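## Task

Take the foam block off the desk and set it on the top surface of the low shelf below the PACKING sign. It must stay there without the robot holding it, and the robot must not fall over or finish leaning.

## Robot and tools

ROBOT. A simulated Hello Robot Stretch 3 with a single arm. It has a two-wheel base (0.33 m long, 0.34 m wide), a lift that slides up a mast, and a telescoping arm pointing to the robot's RIGHT side. The base cannot slide sideways, so the gripper is moved forward or back by driving. Turning in place pivots about the point midway between the drive wheels, 0.05 m behind the front edge. Stowed (arm in, wrist folded), the wrist pokes out up to 0.06 m on the right and a spin sweeps a 0.28 m radius; an unfolded, level gripper reaches past that circle. A loose object may occasionally get nudged by an outside push.

FRAMES. Base frame: origin on the floor between the drive wheels, x forward, y left, z up. hand_pose is reported in it, located where closed fingertips meet; with all wrist joints at zero its x points up, y back along the arm toward the mast, z toward the rear. Fingertips are round 0.04 m pads. The odometry frame is the base frame at scene start; base_odometry counts wheel rotation only, so slip shows as travel. Heading runs -3.142 to 3.142, left positive.

execute_actions. Argument actions: a list holding exactly one action, or empty (empty just returns state and pictures). An action may contain base, joints, or both, plus optional contact_limits; its motions start together. base takes one command only: {"translate_m": d}, a relative drive in metres from the current base position, forward positive, -1 to 1; or {"rotate_rad": d}, a relative spin in radians, counter-clockwise (left) positive, -3.2 to 3.2. joints is one dictionary keyed by joint name with ABSOLUTE targets: lift_m 0 to 1.1 (arm height on mast); arm_m 0 to 0.52 (extension); wrist_yaw_rad -1.345 to 4.42 (0 along the arm, positive toward the front, 3.0 folded over the base); wrist_pitch_rad -1.57 to 0.451 (0 level, negative tips fingers down); wrist_roll_rad -2.911 to 2.911 (0 fingers side by side); gripper_m -0.089 to 0.179 (larger is wider; real fingertip gap is 0.007 m less when almost shut, 0.025 m less fully open, and zero under 0.007); head_pan_rad -3.953 to 1.73 (0 forward, positive left, -1.57 along the arm); head_tilt_rad -1.53 to 0.419 (negative down). Done tolerances: lifts and arm and gripper ±0.004, wrist yaw/roll and head ±0.02, pitch ±0.05. contact_limits takes only arm_m: a motor_effort percentage 1 to 100 at which that arm motion halts (contact_stop); lower is softer, too low halts immediately, and it also caps holding force until the next action. cameras: list of head_camera, nav_camera, wrist_camera or all; omitted/null/["all"] gives all, [] none. Unknown keys or out-of-range numbers reject the whole call with no motion. A joint or base left out of an action may still be pushing toward an earlier target. Each action ends within 15 s. Example: {"base": {"translate_m": 0.3}, "joints": {"head_pan_rad": -0.8}}.

wait: seconds 0 to 10; nothing new is commanded and the same state and pictures come back. zoom_image: camera plus region [x0, y0, x1, y1] in pixels of that camera's most recent full image, origin top-left, at most 504 by 504. finished_scene: scene (1 or 2) closes the scene for good once the last command has been held, reports success and gives the next task. Replying with no tool call ends everything left.

RESULTS. base_status and joint_status tell how each motion ended: done (for the base, wheels turned the commanded amount even if slipping), off_target (stuck away from target, possibly still pushing), contact_stop, time_out, torque_fault. After the last three the old target is dropped. Arm and lift contact-stop when pressing firmly and then go slack until recommanded; a slack lift can sag under load or keep pressing, and closing fingers on a surface pushes it upward. Base, wrist and head never contact-stop. A wrist servo overloaded for several seconds shuts off for 10 s (torque_fault), limp. on_its_own lists uncommanded behaviour; its "held at" is the held target, not the position. motor_effort is percent of maximum, positive toward larger joint values, bracket value the peak; readings carry fixed biases and noise. Positive wheel effort pushes forward. contact_limits line shows current, default and maximum. lidar_m: 12 sector distances in metres, 30 degrees each, first straight ahead then counter-clockwise (4th left, 7th behind, 10th right), "-" nothing seen; scan plane 0.17 m above floor, range 0.15 to 12 m, misses clear objects, thin legs and tabletops; the robot hides sectors 5 and parts of 6, 9, 10 when the lift is low. wrist_depth_mm and head_depth_mm: 7 by 7 grids of median depth in mm (45 to 1000 and 280 to 4000), head grid in the sideways image orientation. base_tilt is in degrees, forward and right positive, with a fixed bias up to about 4. turned_by_wheels and turned_by_imu give rotation since the last result. head_camera and nav_camera move with head pan/tilt; wrist_camera rides on the gripper. Calibration values per camera are listed in the result when they change.

SPEED. Full base speed (0.30 m/s, 1.9 rad/s) needs lift_m under 0.30, arm_m under 0.03 and wrist_yaw_rad over 2.54; otherwise 0.10 m/s and 0.63 rad/s.

GRIPPING. Close to a gripper_m below the object's width (lower squeezes more); release by opening at least 0.02 past the touching value. Neither reading nor done status proves a grasp; check images. Over-squeezing triggers a stall guard that weakens grip; send a new value to regrip.

AVOID. Fold or unfold the wrist only with lift_m 0.32 to 0.95, wrist_pitch_rad -0.4 and roll near 0; folded, the lift may drop to 0.25. Yaw below -0.4 needs pitch -0.5 or lower. Pressing the arm into something solid with the gripper above about 0.45 m can tip the robot, more so with a raised contact limit or a repeated push. Do not drive while gripping, hooking or pushing something fixed; snagging furniture, especially reversing, can tip it. If base_tilt shows a lean, back off in small steps, free the gripper, and lower lift_m to about 0.2. Avoid drops, slams, hard hits and knocking objects off; the placed item must rest freely on the shelf top.

Each tool is called after "Call:" by a JSON object that holds its "method" and its "body".

## Session

Call:
{"method": "execute_actions", "body": {"actions": []}}

Scene clock: 0.00 s.
base_odometry: x=+0.000 y=+0.000 heading=+0.000 (m, m, rad; odometry frame)
turned_by_wheels: +0.000 (rad since the last result)
turned_by_imu: +0.000 (rad since the last result)
base_tilt: forward=+1.7 right=+0.1 (deg)
lidar_m: 0.83 0.72 1.04 1.02 1.82 0.91 0.65 0.63 0.65 1.58 1.49 1.55
head_depth_mm: 1544 1537 1522 1524 1510 1506 1504 / 1429 1421 1420 1410 1400 1400 1396 / 1334 1323 1323 1324 1317 1311 1306 / 1252 1251 1241 1239 1235 1231 1228 / 1176 1177 1169 1164 1164 1157 1154 / 1111 1108 1106 1103 1097 1094 1094 / 1055 1051 1048 1046 1042 1037 1038
base_status: not commanded
joint_positions: lift_m=+0.375 arm_m=-0.002 wrist_yaw_rad=+2.925 wrist_pitch_rad=-0.478 wrist_roll_rad=+0.001 gripper_m=+0.037 head_pan_rad=+0.011 head_tilt_rad=-0.013
joint_status: not commanded
motor_effort: left_wheel=+1 right_wheel=-1 lift_m=+29 arm_m=-1 wrist_yaw_rad=+0 wrist_pitch_rad=+6 wrist_roll_rad=+0 gripper_m=+0 head_pan_rad=+1 head_tilt_rad=+2 (%)
hand_pose: x=+0.0252 y=+0.0680 z=+0.3745 quat_wxyz=(+0.241, +0.701, +0.093, +0.665) (m; base frame)
wrist_depth_mm: - - - - - 798 615 / - - - - - - 638 / 995 - - - 945 840 823 / 773 787 792 805 828 766 710 / 653 639 - 670 692 692 638 / 563 563 - 565 571 577 580 / 489 - - 499 503 501 511
pictures: head_camera (sideways: a quarter turn clockwise sets it upright), nav_camera (sideways: a quarter turn counterclockwise sets it upright), wrist_camera
Images, in order (width x height): head_camera 896x504, nav_camera 672x504, wrist_camera 644x364.

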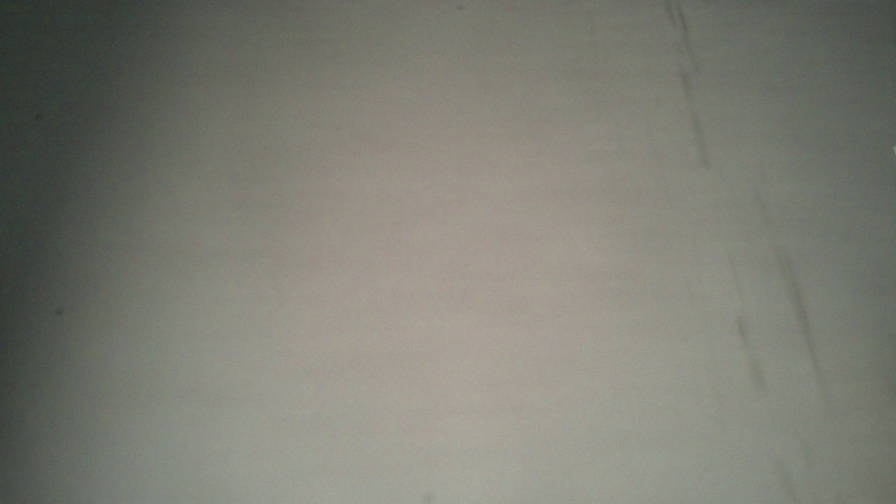

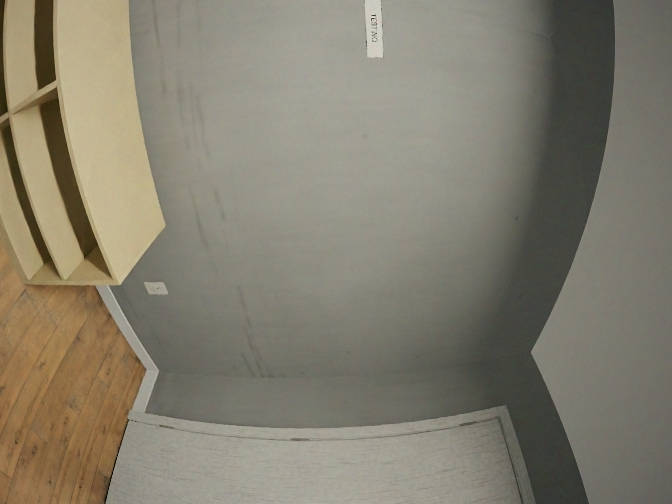

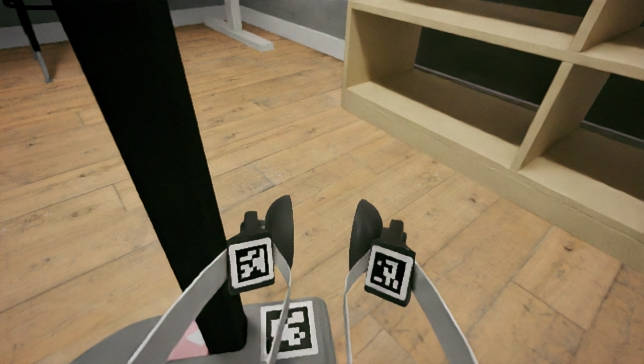

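Call:
{"method": "zoom_image", "body": {"camera": "nav_camera", "region": [300, 0, 460, 100]}}

Call:
{"method": "execute_actions", "body": {"actions": [{"joints": {"head_pan_rad": 1.2, "head_tilt_rad": -0.3}}], "cameras": ["head_camera", "nav_camera"]}}

Region (300, 0, 460, 100) of nav_camera's 672x504 image, scaled by 3.150, with more detail than that image has; it fills the top 315 rows of this view, and the rest is white.

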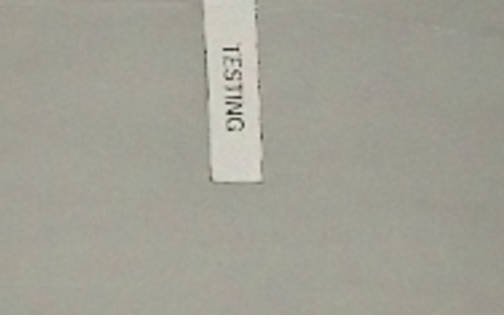

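Scene clock: 6.97 s.
base_odometry: x=+0.000 y=+0.000 heading=+0.000 (m, m, rad; odometry frame)
turned_by_wheels: +0.000 (rad since the last result)
turned_by_imu: +0.001 (rad since the last result)
base_tilt: forward=+1.7 right=+0.1 (deg)
lidar_m: 0.83 0.72 1.04 1.02 1.83 0.91 0.66 0.63 0.65 1.59 1.49 1.55
head_depth_mm: 976 1021 1067 1115 1167 1086 904 / 1038 1081 1136 1190 1251 1091 1077 / 1104 1156 1217 1275 1343 1100 1145 / 1178 1242 1309 1376 1456 1146 1191 / 1262 1333 1416 1496 1598 1203 1236 / 1365 1441 1532 1639 1777 1874 1624 / 1480 1578 1687 1801 1973 2023 1631
base_status: not commanded
joint_positions: lift_m=+0.375 arm_m=-0.002 wrist_yaw_rad=+2.925 wrist_pitch_rad=-0.478 wrist_roll_rad=+0.001 gripper_m=+0.037 head_pan_rad=+1.193 head_tilt_rad=-0.296
joint_status: all done
motor_effort: left_wheel=+1(1) right_wheel=-1(0) lift_m=+28(28) arm_m=+0(1) wrist_yaw_rad=+0(0) wrist_pitch_rad=+6(6) wrist_roll_rad=+0(0) gripper_m=+0(1) head_pan_rad=+3(32) head_tilt_rad=-2(21) (%)
hand_pose: x=+0.0252 y=+0.0680 z=+0.3745 quat_wxyz=(+0.241, +0.701, +0.093, +0.665) (m; base frame)
wrist_depth_mm: - - - - - 803 611 / - - - - - - 636 / 966 - - - 924 831 828 / 804 781 802 786 825 776 713 / 658 652 - 673 675 679 642 / 565 569 - 571 561 579 596 / 493 - - 502 498 503 513
pictures: head_camera (sideways: a quarter turn clockwise sets it upright), nav_camera (sideways: a quarter turn counterclockwise sets it upright)
camera_calibration (this result's frames):
head_camera: T_world_to_cam=[[-0.134377, -0.251122, -0.958583, 1.26799], [-0.93395, 0.355397, 0.0378195, -0.0430615], [0.33118, 0.90035, -0.282292, 0.324677], [0, 0, 0, 1]] pos_world=[0.0226446, 0.0414016, 1.30876]
nav_camera: T_world_to_cam=[[0.138463, 0.262322, 0.954995, -1.19958], [0.90686, -0.421135, -0.0158045, 0.0673713], [0.398036, 0.868235, -0.296201, 0.343775], [0, 0, 0, 1]] pos_world=[-0.0318346, 0.0445704, 1.24848]
Images, in order (width x height): head_camera 896x504, nav_camera 672x504.

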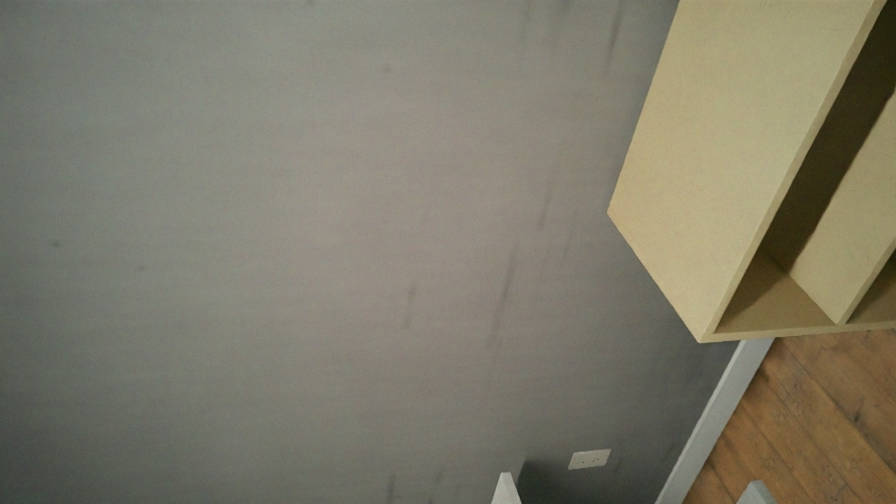

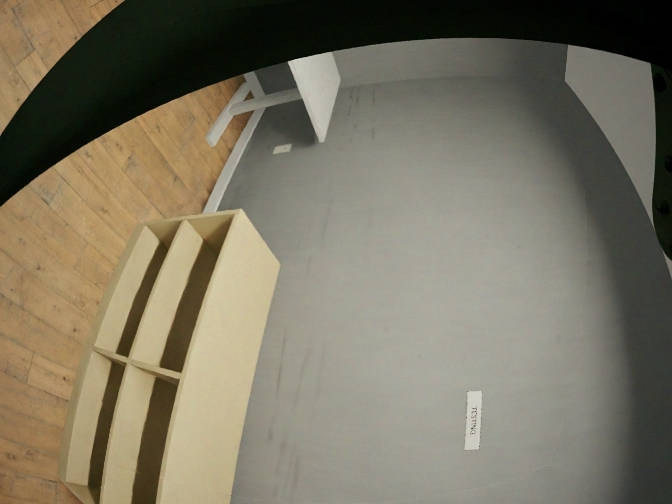

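Call:
{"method": "execute_actions", "body": {"actions": [{"joints": {"head_pan_rad": -2.6, "head_tilt_rad": -0.3}}], "cameras": ["head_camera", "nav_camera"]}}

Scene clock: 15.67 s.
base_odometry: x=+0.000 y=+0.000 heading=+0.000 (m, m, rad; odometry frame)
turned_by_wheels: +0.000 (rad since the last result)
turned_by_imu: +0.001 (rad since the last result)
base_tilt: forward=+1.7 right=+0.0 (deg)
lidar_m: 0.84 0.72 1.04 1.02 1.82 0.91 0.66 0.63 0.65 1.59 1.49 1.55
head_depth_mm: 529 555 583 613 648 685 731 / 529 555 582 613 647 685 728 / 529 554 582 613 646 684 727 / 528 554 582 614 646 683 727 / 529 554 582 611 646 683 726 / 529 554 581 611 644 682 725 / 527 553 580 611 644 682 726
base_status: not commanded
joint_positions: lift_m=+0.375 arm_m=-0.002 wrist_yaw_rad=+2.925 wrist_pitch_rad=-0.478 wrist_roll_rad=+0.001 gripper_m=+0.037 head_pan_rad=-2.593 head_tilt_rad=-0.296
joint_status: all done
motor_effort: left_wheel=+1(1) right_wheel=-1(1) lift_m=+27(28) arm_m=+0(0) wrist_yaw_rad=+1(0) wrist_pitch_rad=+6(6) wrist_roll_rad=+0(0) gripper_m=+1(0) head_pan_rad=-3(32) head_tilt_rad=-1(2) (%)
hand_pose: x=+0.0252 y=+0.0680 z=+0.3745 quat_wxyz=(+0.241, +0.701, +0.093, +0.665) (m; base frame)
wrist_depth_mm: - - - - - 797 615 / - - - - - - 629 / 975 - - - 915 852 826 / 772 779 806 791 795 756 697 / 647 653 - 679 690 679 637 / 560 560 - 574 564 580 587 / 485 - - 503 503 507 510
pictures: head_camera (sideways: a quarter turn clockwise sets it upright), nav_camera (sideways: a quarter turn counterclockwise sets it upright)
camera_calibration (this result's frames):
head_camera: T_world_to_cam=[[0.25842, 0.12028, -0.958515, 1.26551], [0.533555, -0.84492, 0.0378229, -0.0520178], [-0.805319, -0.521194, -0.28252, 0.331905], [0, 0, 0, 1]] pos_world=[-0.0319879, -0.0231792, 1.30875]
nav_camera: T_world_to_cam=[[-0.268411, -0.126784, 0.954925, -1.197], [-0.472429, 0.881227, -0.015791, 0.0757675], [-0.839504, -0.455373, -0.296427, 0.351618], [0, 0, 0, 1]] pos_world=[0.00969142, -0.058412, 1.24847]
Images, in order (width x height): head_camera 896x504, nav_camera 672x504.

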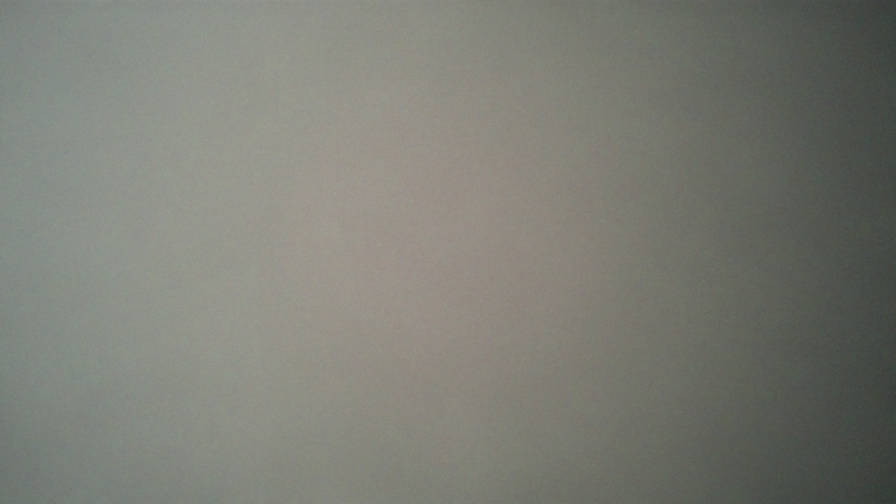

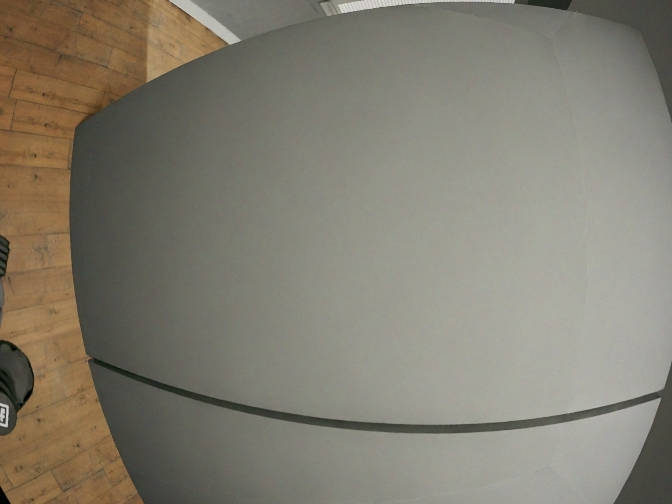

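Call:
{"method": "execute_actions", "body": {"actions": [{"joints": {"head_pan_rad": -1.5, "head_tilt_rad": -0.3}}], "cameras": ["head_camera", "nav_camera"]}}

Call:
{"method": "execute_actions", "body": {"actions": [{"joints": {"head_pan_rad": -3.9, "head_tilt_rad": -0.3}}], "cameras": ["head_camera", "nav_camera"]}}

Scene clock: 23.97 s.
base_odometry: x=+0.000 y=+0.000 heading=+0.000 (m, m, rad; odometry frame)
turned_by_wheels: +0.000 (rad since the last result)
turned_by_imu: +0.001 (rad since the last result)
base_tilt: forward=+1.7 right=+0.1 (deg)
lidar_m: 0.84 0.72 1.04 1.02 1.82 0.91 0.66 0.63 0.65 1.58 1.49 1.54
head_depth_mm: 1777 1881 1978 2082 2241 2043 1554 / 1677 1764 1861 1954 2074 2047 1605 / 1584 1670 1743 1834 1941 1986 1614 / 1504 1576 1646 1733 1839 1907 1619 / 1436 1497 1571 1631 1715 1811 1621 / 1372 1433 1494 1557 1628 1708 1628 / 1314 1362 1422 1473 1544 1619 1606
base_status: not commanded
joint_positions: lift_m=+0.375 arm_m=-0.002 wrist_yaw_rad=+2.925 wrist_pitch_rad=-0.478 wrist_roll_rad=+0.001 gripper_m=+0.037 head_pan_rad=-1.507 head_tilt_rad=-0.296
joint_status: all done
motor_effort: left_wheel=+1(1) right_wheel=-1(1) lift_m=+27(28) arm_m=-1(1) wrist_yaw_rad=+1(0) wrist_pitch_rad=+6(6) wrist_roll_rad=+0(0) gripper_m=+0(1) head_pan_rad=+3(29) head_tilt_rad=-2(2) (%)
hand_pose: x=+0.0252 y=+0.0680 z=+0.3745 quat_wxyz=(+0.241, +0.701, +0.093, +0.665) (m; base frame)
wrist_depth_mm: - - - - - 786 622 / - - - - - - 633 / 945 - - - 933 833 841 / 781 799 797 808 811 760 714 / 650 649 - 670 698 677 644 / 558 558 - 571 571 577 580 / 493 - - 499 503 507 509
pictures: head_camera (sideways: a quarter turn clockwise sets it upright), nav_camera (sideways: a quarter turn counterclockwise sets it upright)
camera_calibration (this result's frames):
head_camera: T_world_to_cam=[[0.0141454, 0.284689, -0.958516, 1.267], [0.996248, 0.0778446, 0.0378229, -0.0548402], [0.085383, -0.955454, -0.28252, 0.326472], [0, 0, 0, 1]] pos_world=[0.00883711, -0.0445025, 1.30875]
nav_camera: T_world_to_cam=[[-0.0130526, -0.29656, 0.954925, -1.19856], [-0.999852, -0.00684048, -0.015791, 0.0789848], [0.0112151, -0.95499, -0.296427, 0.346429], [0, 0, 0, 1]] pos_world=[0.0594435, -0.0240694, 1.24847]
Images, in order (width x height): head_camera 896x504, nav_camera 672x504.

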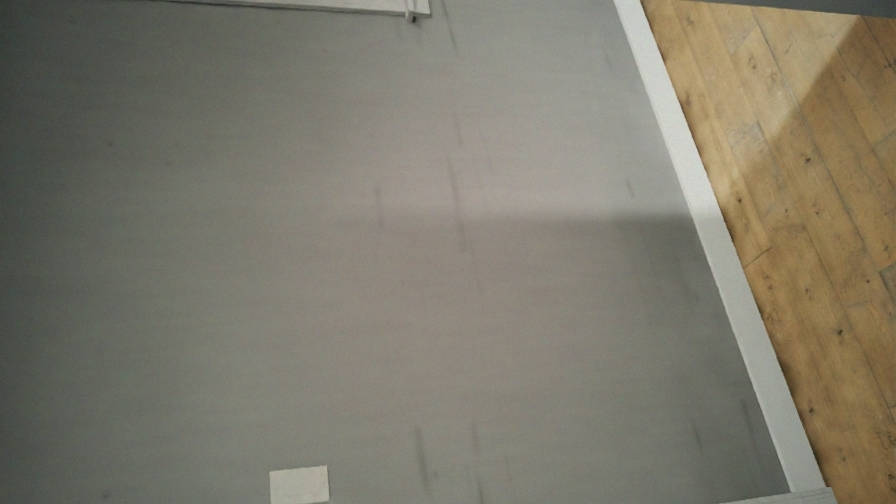

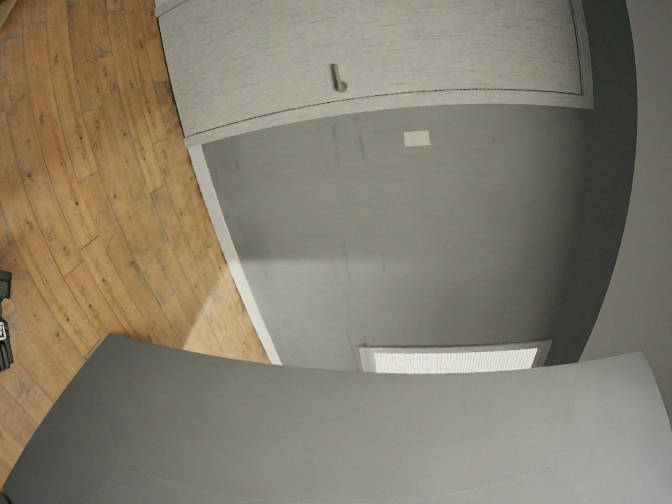

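Scene clock: 25.73 s.
base_odometry: x=+0.000 y=+0.000 heading=+0.000 (m, m, rad; odometry frame)
turned_by_wheels: +0.000 (rad since the last result)
turned_by_imu: +0.000 (rad since the last result)
base_tilt: forward=+1.7 right=+0.1 (deg)
lidar_m: 0.84 0.72 1.04 1.02 1.82 0.91 0.66 0.63 0.65 1.59 1.49 1.55
head_depth_mm: - - - - - - - / 1945 2052 2138 2071 2384 2043 - / 1989 2088 2182 2092 2369 2018 1614 / 2028 2123 2212 2099 2455 2082 1623 / 1630 1655 1695 1744 1774 1825 1628 / 1292 1318 1343 1366 1390 1412 1443 / 1070 1087 1104 1117 1135 1155 1172
base_status: not commanded
joint_positions: lift_m=+0.375 arm_m=-0.002 wrist_yaw_rad=+2.925 wrist_pitch_rad=-0.478 wrist_roll_rad=+0.001 gripper_m=+0.037 head_pan_rad=-3.893 head_tilt_rad=-0.296
joint_status: all done
motor_effort: left_wheel=+1(1) right_wheel=-1(1) lift_m=+27(27) arm_m=-1(1) wrist_yaw_rad=+1(1) wrist_pitch_rad=+6(6) wrist_roll_rad=+0(0) gripper_m=+1(1) head_pan_rad=-3(27) head_tilt_rad=-2(3) (%)
hand_pose: x=+0.0252 y=+0.0680 z=+0.3745 quat_wxyz=(+0.241, +0.701, +0.093, +0.665) (m; base frame)
wrist_depth_mm: - - - - - 800 620 / - - - - - - 634 / 997 - - - 930 847 849 / 805 773 811 800 800 759 703 / 658 659 - 667 695 677 642 / 564 558 - 567 574 578 580 / 493 - - 502 506 501 509
pictures: head_camera (sideways: a quarter turn clockwise sets it upright), nav_camera (sideways: a quarter turn counterclockwise sets it upright)
camera_calibration (this result's frames):
head_camera: T_world_to_cam=[[0.185051, -0.216855, -0.958504, 1.26594], [-0.671408, -0.740122, 0.0378235, -0.0446682], [-0.717612, 0.636548, -0.282559, 0.331421], [0, 0, 0, 1]] pos_world=[-0.026423, 0.0304999, 1.30874]
nav_camera: T_world_to_cam=[[-0.193991, 0.224742, 0.954913, -1.19744], [0.722743, 0.690936, -0.0157887, 0.0684739], [-0.663332, 0.687094, -0.296466, 0.350594], [0, 0, 0, 1]] pos_world=[-0.0492212, -0.0190869, 1.24847]
Images, in order (width x height): head_camera 896x504, nav_camera 672x504.

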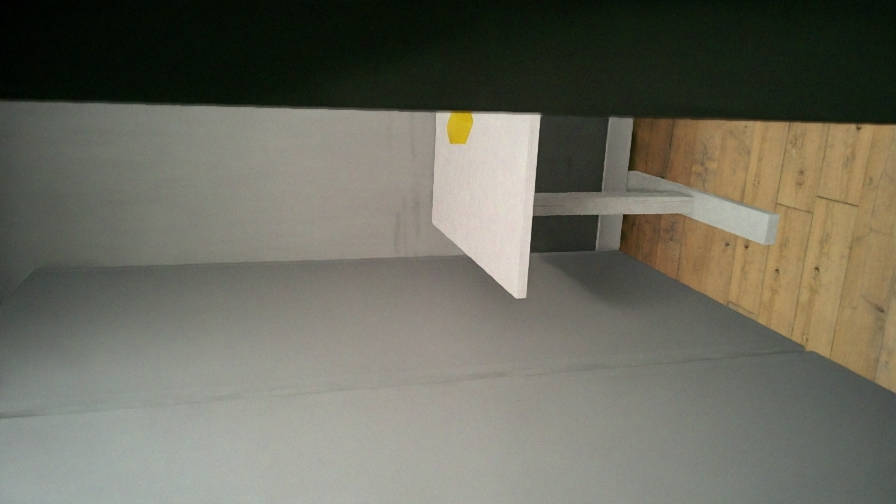

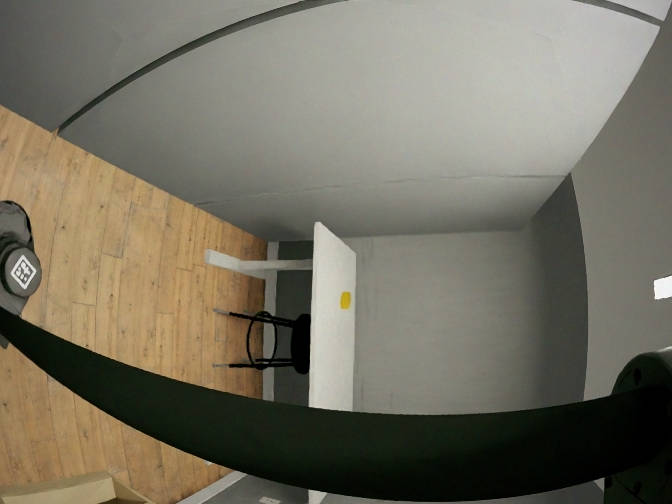

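Call:
{"method": "execute_actions", "body": {"actions": [{"joints": {"lift_m": 0.27, "head_pan_rad": 0.0, "head_tilt_rad": -0.5}}], "cameras": []}}

Call:
{"method": "execute_actions", "body": {"actions": [{"base": {"rotate_rad": 2.1}}], "cameras": ["head_camera", "nav_camera"]}}

Scene clock: 59.13 s.
base_odometry: x=+0.000 y=+0.000 heading=+0.000 (m, m, rad; odometry frame)
turned_by_wheels: +0.000 (rad since the last result)
turned_by_imu: +0.001 (rad since the last result)
base_tilt: forward=+1.8 right=+0.1 (deg)
lidar_m: 0.84 0.72 1.04 1.02 1.82 0.91 0.66 0.63 0.65 1.59 1.49 1.54
head_depth_mm: 1338 1463 1619 1797 1956 1631 1352 / 1252 1355 1496 1657 1857 1638 1358 / 1172 1265 1378 1517 1679 1633 1357 / 1107 1195 1292 1407 1457 1138 1257 / 1042 1123 1210 1311 1101 1149 1226 / 989 1056 1131 1224 1110 968 1086 / 939 1005 1072 1155 1116 939 1036
base_status: not commanded
joint_positions: lift_m=+0.270 arm_m=-0.002 wrist_yaw_rad=+2.925 wrist_pitch_rad=-0.478 wrist_roll_rad=+0.001 gripper_m=+0.037 head_pan_rad=-0.007 head_tilt_rad=-0.494
joint_status: all done
motor_effort: left_wheel=+1(1) right_wheel=+0(1) lift_m=+17(25) arm_m=-1(1) wrist_yaw_rad=+1(1) wrist_pitch_rad=+6(6) wrist_roll_rad=-1(0) gripper_m=+0(0) head_pan_rad=+3(32) head_tilt_rad=-3(19) (%)
hand_pose: x=+0.0252 y=+0.0680 z=+0.2698 quat_wxyz=(+0.241, +0.701, +0.093, +0.665) (m; base frame)
wrist_depth_mm: - - - - - 964 677 / - - - - 963 921 776 / 785 - 802 790 833 724 673 / 615 624 636 632 656 650 617 / 519 517 - 550 538 539 547 / 456 - - - 456 460 465 / - - - - 394 398 404
pictures: none
No camera images: the call's "cameras" was empty. Leave "cameras" out to get every camera's image.

Scene clock: 61.73 s.
base_odometry: x=+0.000 y=+0.000 heading=+2.100 (m, m, rad; odometry frame)
turned_by_wheels: +2.100 (rad since the last result)
turned_by_imu: +2.050 (rad since the last result)
base_tilt: forward=+1.7 right=+0.0 (deg)
lidar_m: 1.64 0.92 0.66 0.63 0.65 1.59 1.49 1.54 0.83 0.72 1.05 1.02
head_depth_mm: 1954 2113 1879 2466 2041 1631 1352 / 1940 2106 1901 2463 2053 1627 1353 / 1924 2076 1907 2406 2009 1643 1362 / 1911 2067 1935 2149 2075 1643 1363 / 1899 2061 1934 2417 2085 1652 1372 / 1891 2048 1974 2371 2040 1658 1369 / 1873 2038 2105 2304 2023 1668 1376
base_status: done
joint_positions: lift_m=+0.270 arm_m=-0.002 wrist_yaw_rad=+2.925 wrist_pitch_rad=-0.478 wrist_roll_rad=+0.001 gripper_m=+0.037 head_pan_rad=-0.007 head_tilt_rad=-0.494
joint_status: not commanded
motor_effort: left_wheel=-3(9) right_wheel=+3(12) lift_m=+18(18) arm_m=-1(1) wrist_yaw_rad=+1(1) wrist_pitch_rad=+6(6) wrist_roll_rad=+0(0) gripper_m=+0(0) head_pan_rad=+2(2) head_tilt_rad=-3(3) (%)
hand_pose: x=+0.0252 y=+0.0679 z=+0.2698 quat_wxyz=(+0.241, +0.701, +0.093, +0.665) (m; base frame)
wrist_depth_mm: 540 - 596 613 663 701 733 / 595 - 660 712 716 778 843 / 660 - 723 745 775 830 841 / 617 623 636 647 636 657 663 / 512 518 - 550 546 543 538 / 451 - - - 455 465 468 / - - - - 397 403 401
pictures: head_camera (sideways: a quarter turn clockwise sets it upright), nav_camera (sideways: a quarter turn counterclockwise sets it upright)
camera_calibration (this result's frames):
head_camera: T_world_to_cam=[[-0.466008, 0.0354579, -0.88407, 1.17277], [0.000299212, 0.999203, 0.0399179, -0.0514823], [0.88478, 0.0183375, -0.465647, 0.559911], [0, 0, 0, 1]] pos_world=[0.051137, -0.000409982, 1.29958]
nav_camera: T_world_to_cam=[[0.476988, -0.035198, 0.878205, -1.10143], [-0.0656575, -0.997833, -0.00433149, 0.0583645], [0.876454, -0.0555947, -0.478265, 0.577784], [0, 0, 0, 1]] pos_world=[0.0228009, 0.0515915, 1.24387]
Images, in order (width x height): head_camera 896x504, nav_camera 672x504.

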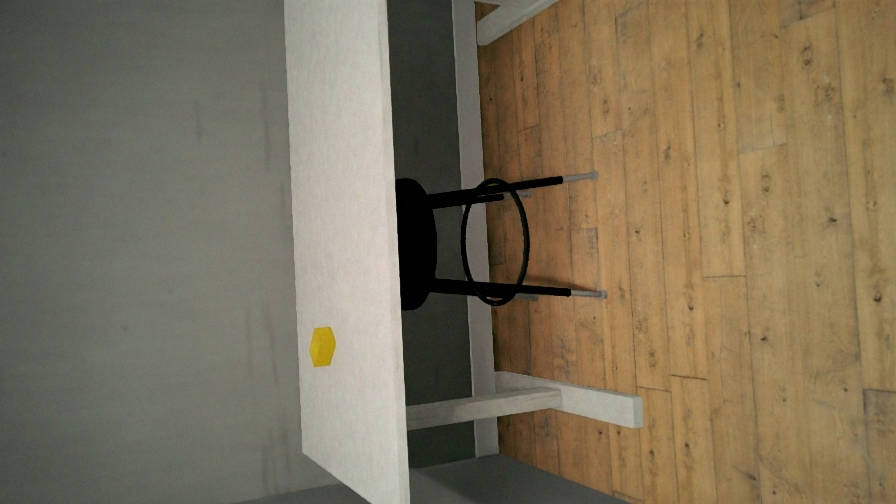

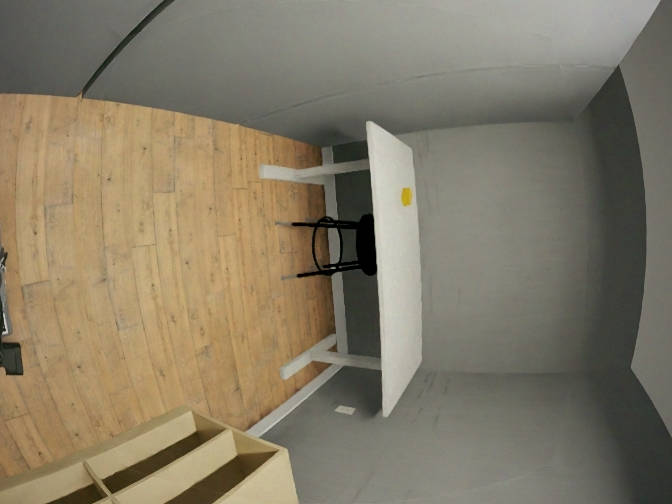

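Call:
{"method": "execute_actions", "body": {"actions": [{"base": {"translate_m": 1.0}}], "cameras": ["head_camera", "nav_camera"]}}

Scene clock: 97.93 s.
base_odometry: x=-0.505 y=+0.863 heading=+2.100 (m, m, rad; odometry frame)
turned_by_wheels: +0.000 (rad since the last result)
turned_by_imu: +0.009 (rad since the last result)
base_tilt: forward=+1.7 right=+0.1 (deg)
lidar_m: 0.62 0.88 0.69 0.66 0.68 0.92 2.49 1.10 0.74 0.95 1.11 0.67
head_depth_mm: 1065 1147 1256 1228 910 725 1256 / 1056 1144 1246 1231 915 728 972 / 1058 1137 1243 1241 919 730 653 / 1050 1134 1232 1248 924 731 655 / 1047 1127 1225 1260 931 735 657 / 1042 1123 1218 1263 931 738 659 / 1035 1115 1213 1271 937 739 660
base_status: done
joint_positions: lift_m=+0.270 arm_m=-0.002 wrist_yaw_rad=+2.925 wrist_pitch_rad=-0.478 wrist_roll_rad=+0.001 gripper_m=+0.037 head_pan_rad=-0.007 head_tilt_rad=-0.495
joint_status: not commanded
motor_effort: left_wheel=-3(9) right_wheel=+3(11) lift_m=+19(18) arm_m=-1(1) wrist_yaw_rad=+0(0) wrist_pitch_rad=+6(6) wrist_roll_rad=+0(0) gripper_m=+1(0) head_pan_rad=+3(2) head_tilt_rad=-2(3) (%)
hand_pose: x=+0.0252 y=+0.0679 z=+0.2698 quat_wxyz=(+0.241, +0.701, +0.093, +0.665) (m; base frame)
wrist_depth_mm: 566 - 626 657 689 731 767 / 638 - 690 728 756 801 839 / 684 - 757 771 819 814 834 / 619 624 628 638 659 635 639 / 518 520 - 549 538 546 544 / 457 - - - 453 459 461 / - - - - 397 401 403
pictures: head_camera (sideways: a quarter turn clockwise sets it upright), nav_camera (sideways: a quarter turn counterclockwise sets it upright)
camera_calibration (this result's frames):
head_camera: T_world_to_cam=[[-0.466497, 0.0354444, -0.883813, 1.17244], [0.000284971, 0.999203, 0.0399215, -0.051487], [0.884523, 0.0183714, -0.466135, 0.560547], [0, 0, 0, 1]] pos_world=[0.0511357, -0.000408339, 1.29956]
nav_camera: T_world_to_cam=[[0.477473, -0.0351841, 0.877942, -1.10109], [-0.0656237, -0.997835, -0.00429914, 0.0583222], [0.876192, -0.055561, -0.478748, 0.578414], [0, 0, 0, 1]] pos_world=[0.0227671, 0.0515923, 1.24386]
Images, in order (width x height): head_camera 896x504, nav_camera 672x504.

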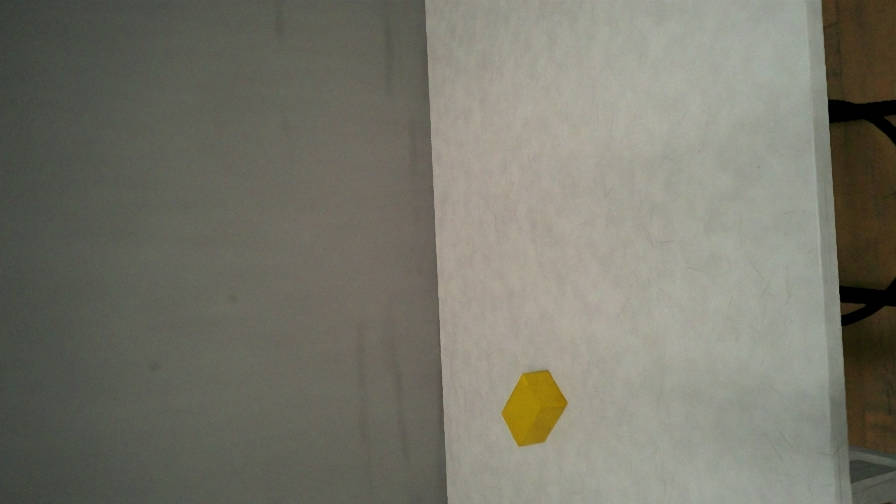

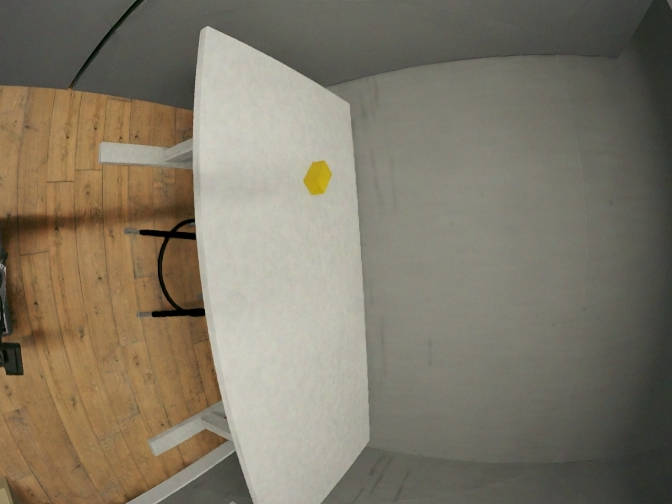

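Call:
{"method": "zoom_image", "body": {"camera": "head_camera", "region": [470, 350, 600, 470]}}

Region (470, 350, 600, 470) of head_camera's 896x504 image, scaled by 3.877, with more detail than that image has; it fills the top 465 rows of this view, and the rest is white.

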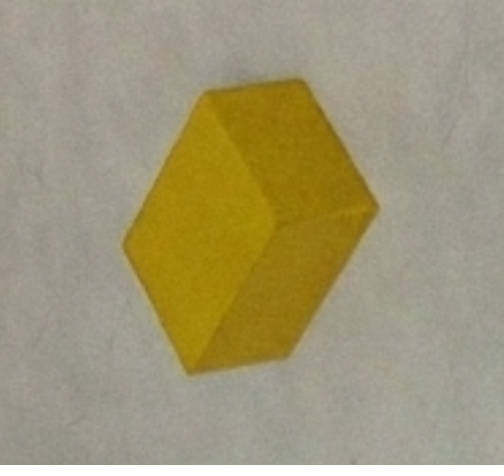

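Call:
{"method": "execute_actions", "body": {"actions": [{"base": {"translate_m": 0.12}}], "cameras": []}}

Call:
{"method": "execute_actions", "body": {"actions": [{"base": {"rotate_rad": 1.571}, "joints": {"head_pan_rad": -1.3, "head_tilt_rad": -0.7}}], "cameras": ["head_camera", "nav_camera"]}}

Scene clock: 143.53 s.
base_odometry: x=-0.565 y=+0.967 heading=+2.100 (m, m, rad; odometry frame)
turned_by_wheels: +0.000 (rad since the last result)
turned_by_imu: +0.002 (rad since the last result)
base_tilt: forward=+1.7 right=+0.0 (deg)
lidar_m: 0.50 0.77 0.70 0.66 0.68 0.92 2.61 1.19 0.79 1.07 1.05 0.55
head_depth_mm: 958 1040 1127 1185 910 724 602 / 955 1033 1120 1183 914 727 603 / 951 1024 1113 1181 921 730 604 / 943 1021 1109 1184 922 732 606 / 943 1016 1100 1175 928 737 608 / 938 1016 1102 1174 897 739 609 / 932 1005 1097 1159 904 741 612
base_status: done
joint_positions: lift_m=+0.270 arm_m=-0.002 wrist_yaw_rad=+2.925 wrist_pitch_rad=-0.478 wrist_roll_rad=+0.001 gripper_m=+0.037 head_pan_rad=-0.007 head_tilt_rad=-0.495
joint_status: not commanded
motor_effort: left_wheel=-2(8) right_wheel=+3(11) lift_m=+19(18) arm_m=-1(1) wrist_yaw_rad=+0(1) wrist_pitch_rad=+6(6) wrist_roll_rad=+0(0) gripper_m=+0(1) head_pan_rad=+2(3) head_tilt_rad=-2(3) (%)
hand_pose: x=+0.0252 y=+0.0679 z=+0.2698 quat_wxyz=(+0.241, +0.701, +0.093, +0.665) (m; base frame)
wrist_depth_mm: 585 - 626 660 695 741 765 / 634 - 697 733 781 812 843 / 703 - 743 765 824 821 650 / 620 615 635 646 653 628 647 / 517 518 - 548 548 531 551 / 456 - - - 450 464 466 / - - - - 396 404 408
pictures: none
No camera images: the call's "cameras" was empty. Leave "cameras" out to get every camera's image.

Scene clock: 145.73 s.
base_odometry: x=-0.565 y=+0.967 heading=-2.613 (m, m, rad; odometry frame)
turned_by_wheels: +1.571 (rad since the last result)
turned_by_imu: +1.533 (rad since the last result)
base_tilt: forward=+1.7 right=+0.1 (deg)
lidar_m: 0.66 0.68 0.90 2.61 1.19 0.79 1.07 1.05 0.55 0.51 0.77 0.70
head_depth_mm: 935 1034 1109 896 729 616 1027 / 951 1055 1123 901 733 619 1161 / 970 1080 1154 905 735 622 1171 / 990 1105 1175 885 739 622 1215 / 1008 1130 1181 909 741 638 1225 / 1031 1153 1189 916 743 654 1197 / 1055 1165 1257 918 745 660 1232
base_status: done
joint_positions: lift_m=+0.270 arm_m=-0.002 wrist_yaw_rad=+2.925 wrist_pitch_rad=-0.478 wrist_roll_rad=+0.001 gripper_m=+0.037 head_pan_rad=-1.293 head_tilt_rad=-0.692
joint_status: all done
motor_effort: left_wheel=-2(11) right_wheel=+3(13) lift_m=+18(18) arm_m=-1(1) wrist_yaw_rad=+0(1) wrist_pitch_rad=+6(6) wrist_roll_rad=+0(0) gripper_m=+0(1) head_pan_rad=-2(27) head_tilt_rad=-4(20) (%)
hand_pose: x=+0.0252 y=+0.0679 z=+0.2698 quat_wxyz=(+0.241, +0.701, +0.093, +0.665) (m; base frame)
wrist_depth_mm: - - - - - 843 612 / 937 - - - - 862 634 / 767 - 803 808 837 781 642 / 622 616 631 645 646 651 626 / 505 517 - 545 544 544 547 / 454 - - - 456 458 463 / - - - - 400 402 408
pictures: head_camera (sideways: a quarter turn clockwise sets it upright), nav_camera (sideways: a quarter turn counterclockwise sets it upright)
camera_calibration (this result's frames):
head_camera: T_world_to_cam=[[-0.142002, 0.615198, -0.775478, 1.0292], [0.961203, 0.272861, 0.0404536, -0.0580309], [0.236485, -0.739647, -0.630077, 0.777793], [0, 0, 0, 1]] pos_world=[0.0179923, -0.0420375, 1.29054]
nav_camera: T_world_to_cam=[[0.144963, -0.624351, 0.767575, -0.955167], [-0.975993, -0.217682, 0.00725977, 0.0488274], [0.162555, -0.7502, -0.640918, 0.793751], [0, 0, 0, 1]] pos_world=[0.0570909, 0.00974075, 1.24154]
Images, in order (width x height): head_camera 896x504, nav_camera 672x504.

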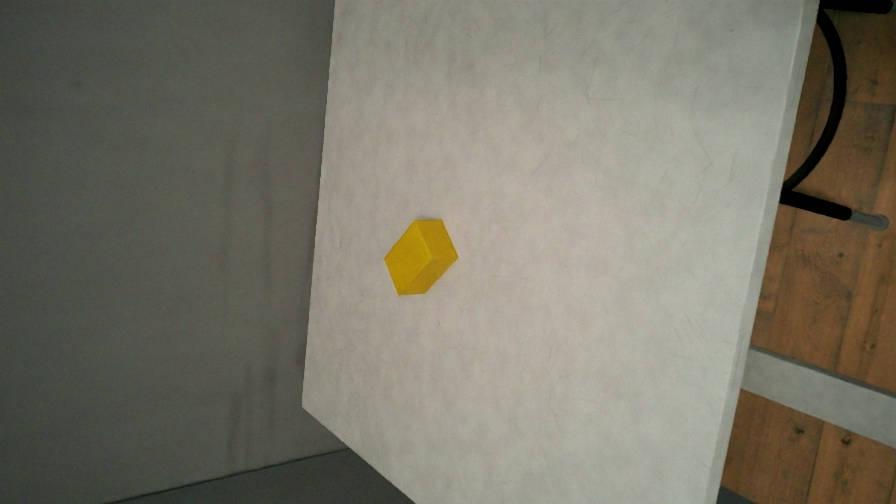

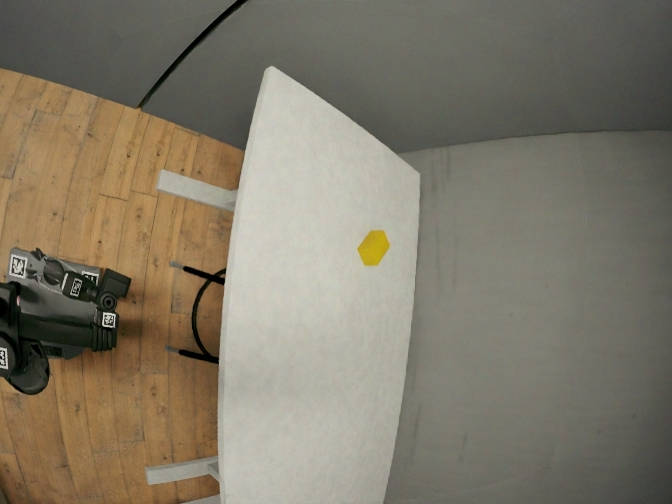

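Call:
{"method": "execute_actions", "body": {"actions": [{"base": {"translate_m": 0.12}, "joints": {"lift_m": 0.92, "wrist_pitch_rad": -0.4, "gripper_m": 0.17}}], "cameras": []}}

Call:
{"method": "execute_actions", "body": {"actions": [{"joints": {"wrist_yaw_rad": 0.86}}], "cameras": ["head_camera", "wrist_camera"]}}

Scene clock: 163.53 s.
base_odometry: x=-0.669 y=+0.906 heading=-2.613 (m, m, rad; odometry frame)
turned_by_wheels: +0.000 (rad since the last result)
turned_by_imu: +0.002 (rad since the last result)
base_tilt: forward=+1.7 right=+0.0 (deg)
lidar_m: 0.54 0.56 0.74 2.61 1.27 0.90 1.19 1.15 0.61 0.50 0.71 0.57
head_depth_mm: 930 1033 1109 897 732 - - / 947 1053 1125 900 732 - - / 966 1073 1148 873 736 - 1157 / 988 1098 1171 908 739 637 1195 / 1008 1119 1182 911 742 639 1189 / 1028 1142 1247 917 744 642 1224 / 963 1003 1045 1048 747 659 1187
base_status: done
joint_positions: lift_m=+0.920 arm_m=-0.002 wrist_yaw_rad=+2.925 wrist_pitch_rad=-0.422 wrist_roll_rad=+0.001 gripper_m=+0.170 head_pan_rad=-1.293 head_tilt_rad=-0.692
joint_status: all done
motor_effort: left_wheel=-3(9) right_wheel=+3(11) lift_m=+36(37) arm_m=-1(1) wrist_yaw_rad=+1(0) wrist_pitch_rad=+9(10) wrist_roll_rad=+0(0) gripper_m=+1(81) head_pan_rad=-3(3) head_tilt_rad=-4(4) (%)
hand_pose: x=+0.0268 y=+0.0752 z=+0.9312 quat_wxyz=(+0.222, +0.703, +0.073, +0.671) (m; base frame)
wrist_depth_mm: - - - - - 693 502 / - - - - - 704 508 / - - - - - 716 517 / - - - - - 737 521 / - - - - - 783 535 / - - - - - 856 524 / - - - - - 792 524
pictures: none
No camera images: the call's "cameras" was empty. Leave "cameras" out to get every camera's image.

Scene clock: 165.60 s.
base_odometry: x=-0.669 y=+0.906 heading=-2.613 (m, m, rad; odometry frame)
turned_by_wheels: +0.000 (rad since the last result)
turned_by_imu: +0.000 (rad since the last result)
base_tilt: forward=+1.7 right=+0.0 (deg)
lidar_m: 0.54 0.56 0.74 2.61 1.27 0.90 1.19 1.15 0.60 0.50 0.72 0.57
head_depth_mm: 929 1027 1108 897 731 - - / 949 1055 1120 897 735 632 - / 967 1076 1152 876 777 - - / 986 1098 1179 906 771 - 1191 / 1010 1126 1186 914 740 639 1190 / 1028 1140 1243 915 744 648 1227 / 964 1002 1048 1044 746 674 1187
base_status: not commanded
joint_positions: lift_m=+0.920 arm_m=-0.002 wrist_yaw_rad=+0.863 wrist_pitch_rad=-0.422 wrist_roll_rad=+0.001 gripper_m=+0.170 head_pan_rad=-1.293 head_tilt_rad=-0.692
joint_status: all done
motor_effort: left_wheel=-2(2) right_wheel=+3(3) lift_m=+36(36) arm_m=-1(1) wrist_yaw_rad=-2(3) wrist_pitch_rad=+9(8) wrist_roll_rad=+0(0) gripper_m=+1(0) head_pan_rad=-3(3) head_tilt_rad=-4(4) (%)
hand_pose: x=+0.1486 y=-0.2891 z=+0.9312 quat_wxyz=(+0.690, +0.424, -0.566, +0.154) (m; base frame)
wrist_depth_mm: 360 402 479 580 758 788 662 / 390 433 514 637 836 850 683 / 413 467 560 708 861 794 705 / 425 501 616 583 584 599 612 / 454 589 590 472 474 495 455 / 472 631 724 393 399 400 409 / 545 631 882 349 346 347 349
pictures: head_camera (sideways: a quarter turn clockwise sets it upright), wrist_camera
camera_calibration (this result's frames):
head_camera: T_world_to_cam=[[-0.141825, 0.615239, -0.775478, 1.0292], [0.961281, 0.272584, 0.0404536, -0.0580314], [0.236271, -0.739715, -0.630077, 0.777795], [0, 0, 0, 1]] pos_world=[0.0179802, -0.042041, 1.29054]
wrist_camera: T_world_to_cam=[[-0.6249, -0.779596, 0.0415805, -0.174799], [-0.469392, 0.332624, -0.817944, 0.959421], [0.623835, -0.530651, -0.573794, 0.457865], [0, 0, 0, 1]] pos_world=[0.055481, -0.212433, 1.05474]
Images, in order (width x height): head_camera 896x504, wrist_camera 644x364.

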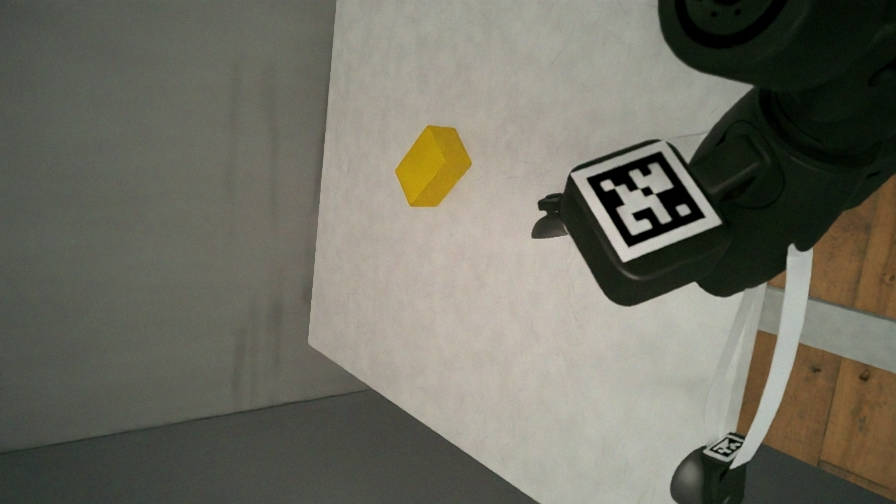

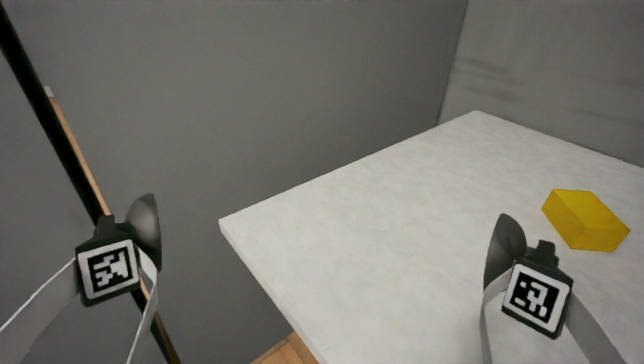

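Call:
{"method": "execute_actions", "body": {"actions": [{"joints": {"arm_m": 0.468, "wrist_pitch_rad": -0.7, "lift_m": 0.89}}], "cameras": ["head_camera", "wrist_camera"]}}

Scene clock: 195.70 s.
base_odometry: x=-0.669 y=+0.906 heading=-2.613 (m, m, rad; odometry frame)
turned_by_wheels: +0.000 (rad since the last result)
turned_by_imu: +0.001 (rad since the last result)
base_tilt: forward=+1.7 right=+0.1 (deg)
lidar_m: 0.54 0.56 0.74 2.61 1.27 0.90 1.19 1.15 0.61 0.50 0.72 0.57
head_depth_mm: 931 1009 - 894 732 617 1140 / 946 1046 1160 897 734 618 1143 / 968 1074 1157 875 736 621 1191 / 985 1096 1175 904 737 623 1216 / 1003 1122 1177 912 742 639 1189 / 1027 1138 1248 916 743 641 1223 / 967 1003 1042 1051 746 658 1184
base_status: not commanded
joint_positions: lift_m=+0.890 arm_m=+0.468 wrist_yaw_rad=+0.861 wrist_pitch_rad=-0.710 wrist_roll_rad=+0.001 gripper_m=+0.170 head_pan_rad=-1.293 head_tilt_rad=-0.692
joint_status: all done
motor_effort: left_wheel=-2(2) right_wheel=+3(3) lift_m=+18(36) arm_m=+5(4) wrist_yaw_rad=+0(2) wrist_pitch_rad=+4(8) wrist_roll_rad=+0(0) gripper_m=+1(0) head_pan_rad=-2(3) head_tilt_rad=-4(4) (%)
hand_pose: x=+0.1139 y=-0.7292 z=+0.8438 quat_wxyz=(+0.705, +0.500, -0.500, +0.053) (m; base frame)
wrist_depth_mm: 396 448 542 610 517 407 338 / 422 492 542 469 469 442 362 / 455 399 395 405 405 404 386 / 344 347 347 348 351 353 355 / 306 315 306 301 311 319 312 / 282 272 277 242 273 280 285 / 248 250 251 232 249 252 254
pictures: head_camera (sideways: a quarter turn clockwise sets it upright), wrist_camera
camera_calibration (this result's frames):
head_camera: T_world_to_cam=[[-0.14182, 0.615241, -0.775478, 1.0292], [0.961283, 0.272576, 0.0404536, -0.0580314], [0.236265, -0.739717, -0.630077, 0.777795], [0, 0, 0, 1]] pos_world=[0.0179798, -0.042041, 1.29054]
wrist_camera: T_world_to_cam=[[-0.618984, -0.7848, 0.0307995, -0.531331], [-0.626732, 0.469918, -0.621598, 0.970374], [0.473357, -0.404062, -0.78273, 0.481586], [0, 0, 0, 1]] pos_world=[0.0513171, -0.678395, 0.9965]
Images, in order (width x height): head_camera 896x504, wrist_camera 644x364.

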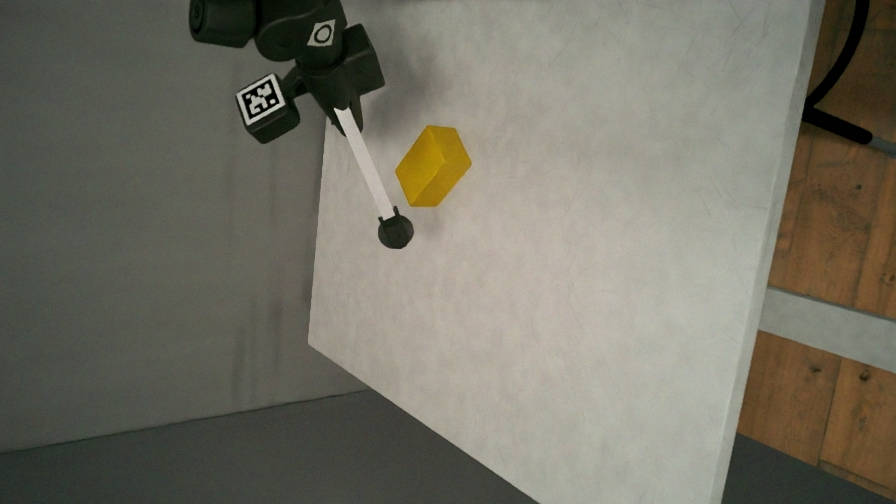

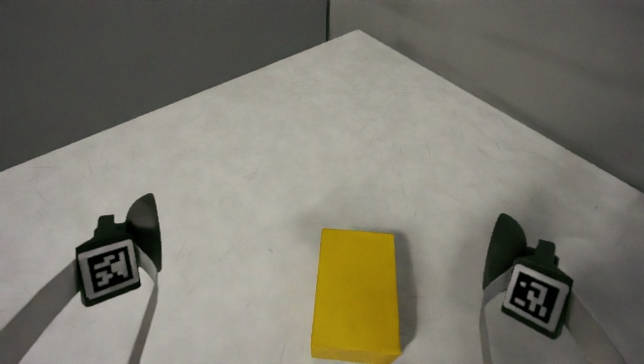

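Call:
{"method": "execute_actions", "body": {"actions": [{"base": {"translate_m": -0.016}, "joints": {"arm_m": 0.496, "lift_m": 0.84}}], "cameras": ["wrist_camera"]}}

Scene clock: 214.63 s.
base_odometry: x=-0.655 y=+0.915 heading=-2.613 (m, m, rad; odometry frame)
turned_by_wheels: +0.000 (rad since the last result)
turned_by_imu: +0.000 (rad since the last result)
base_tilt: forward=+1.7 right=+0.1 (deg)
lidar_m: 0.56 0.57 0.76 2.61 1.26 0.88 1.17 1.13 0.60 0.50 0.72 0.60
head_depth_mm: 929 1024 - 893 730 616 1143 / 947 1053 1125 899 733 618 1146 / 969 1077 1149 866 737 620 1189 / 986 1101 1174 906 739 622 1220 / 1009 1126 1179 910 740 638 1195 / 1028 1152 1247 915 743 641 1222 / 994 1032 1076 1054 746 658 1203
base_status: done
joint_positions: lift_m=+0.840 arm_m=+0.496 wrist_yaw_rad=+0.861 wrist_pitch_rad=-0.711 wrist_roll_rad=+0.001 gripper_m=+0.170 head_pan_rad=-1.293 head_tilt_rad=-0.692
joint_status: all done
motor_effort: left_wheel=-2(7) right_wheel=+3(5) lift_m=+19(19) arm_m=+5(4) wrist_yaw_rad=+0(0) wrist_pitch_rad=+4(4) wrist_roll_rad=+0(0) gripper_m=+1(0) head_pan_rad=-3(3) head_tilt_rad=-4(4) (%)
hand_pose: x=+0.1138 y=-0.7571 z=+0.7937 quat_wxyz=(+0.705, +0.500, -0.500, +0.053) (m; base frame)
wrist_depth_mm: 409 468 526 471 462 385 319 / 429 380 382 385 389 391 340 / 322 323 326 329 328 332 339 / 282 282 285 285 287 288 288 / 249 257 251 203 253 261 256 / - 223 224 181 228 228 230 / 202 205 202 171 207 204 207
pictures: wrist_camera
camera_calibration (this result's frames):
wrist_camera: T_world_to_cam=[[-0.618973, -0.784809, 0.0307801, -0.551754], [-0.626948, 0.470104, -0.62124, 0.952207], [0.473084, -0.403828, -0.783016, 0.431545], [0, 0, 0, 1]] pos_world=[0.0513057, -0.706388, 0.946438]
Images, in order (width x height): wrist_camera 644x364.

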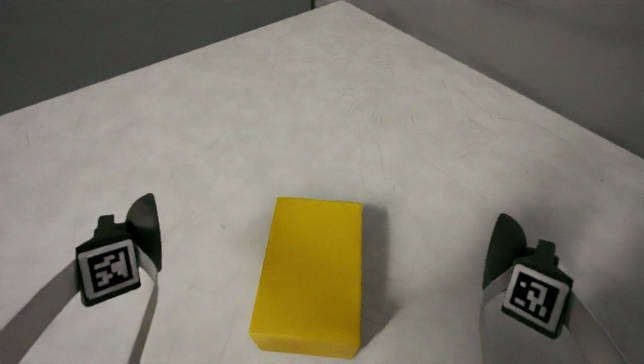

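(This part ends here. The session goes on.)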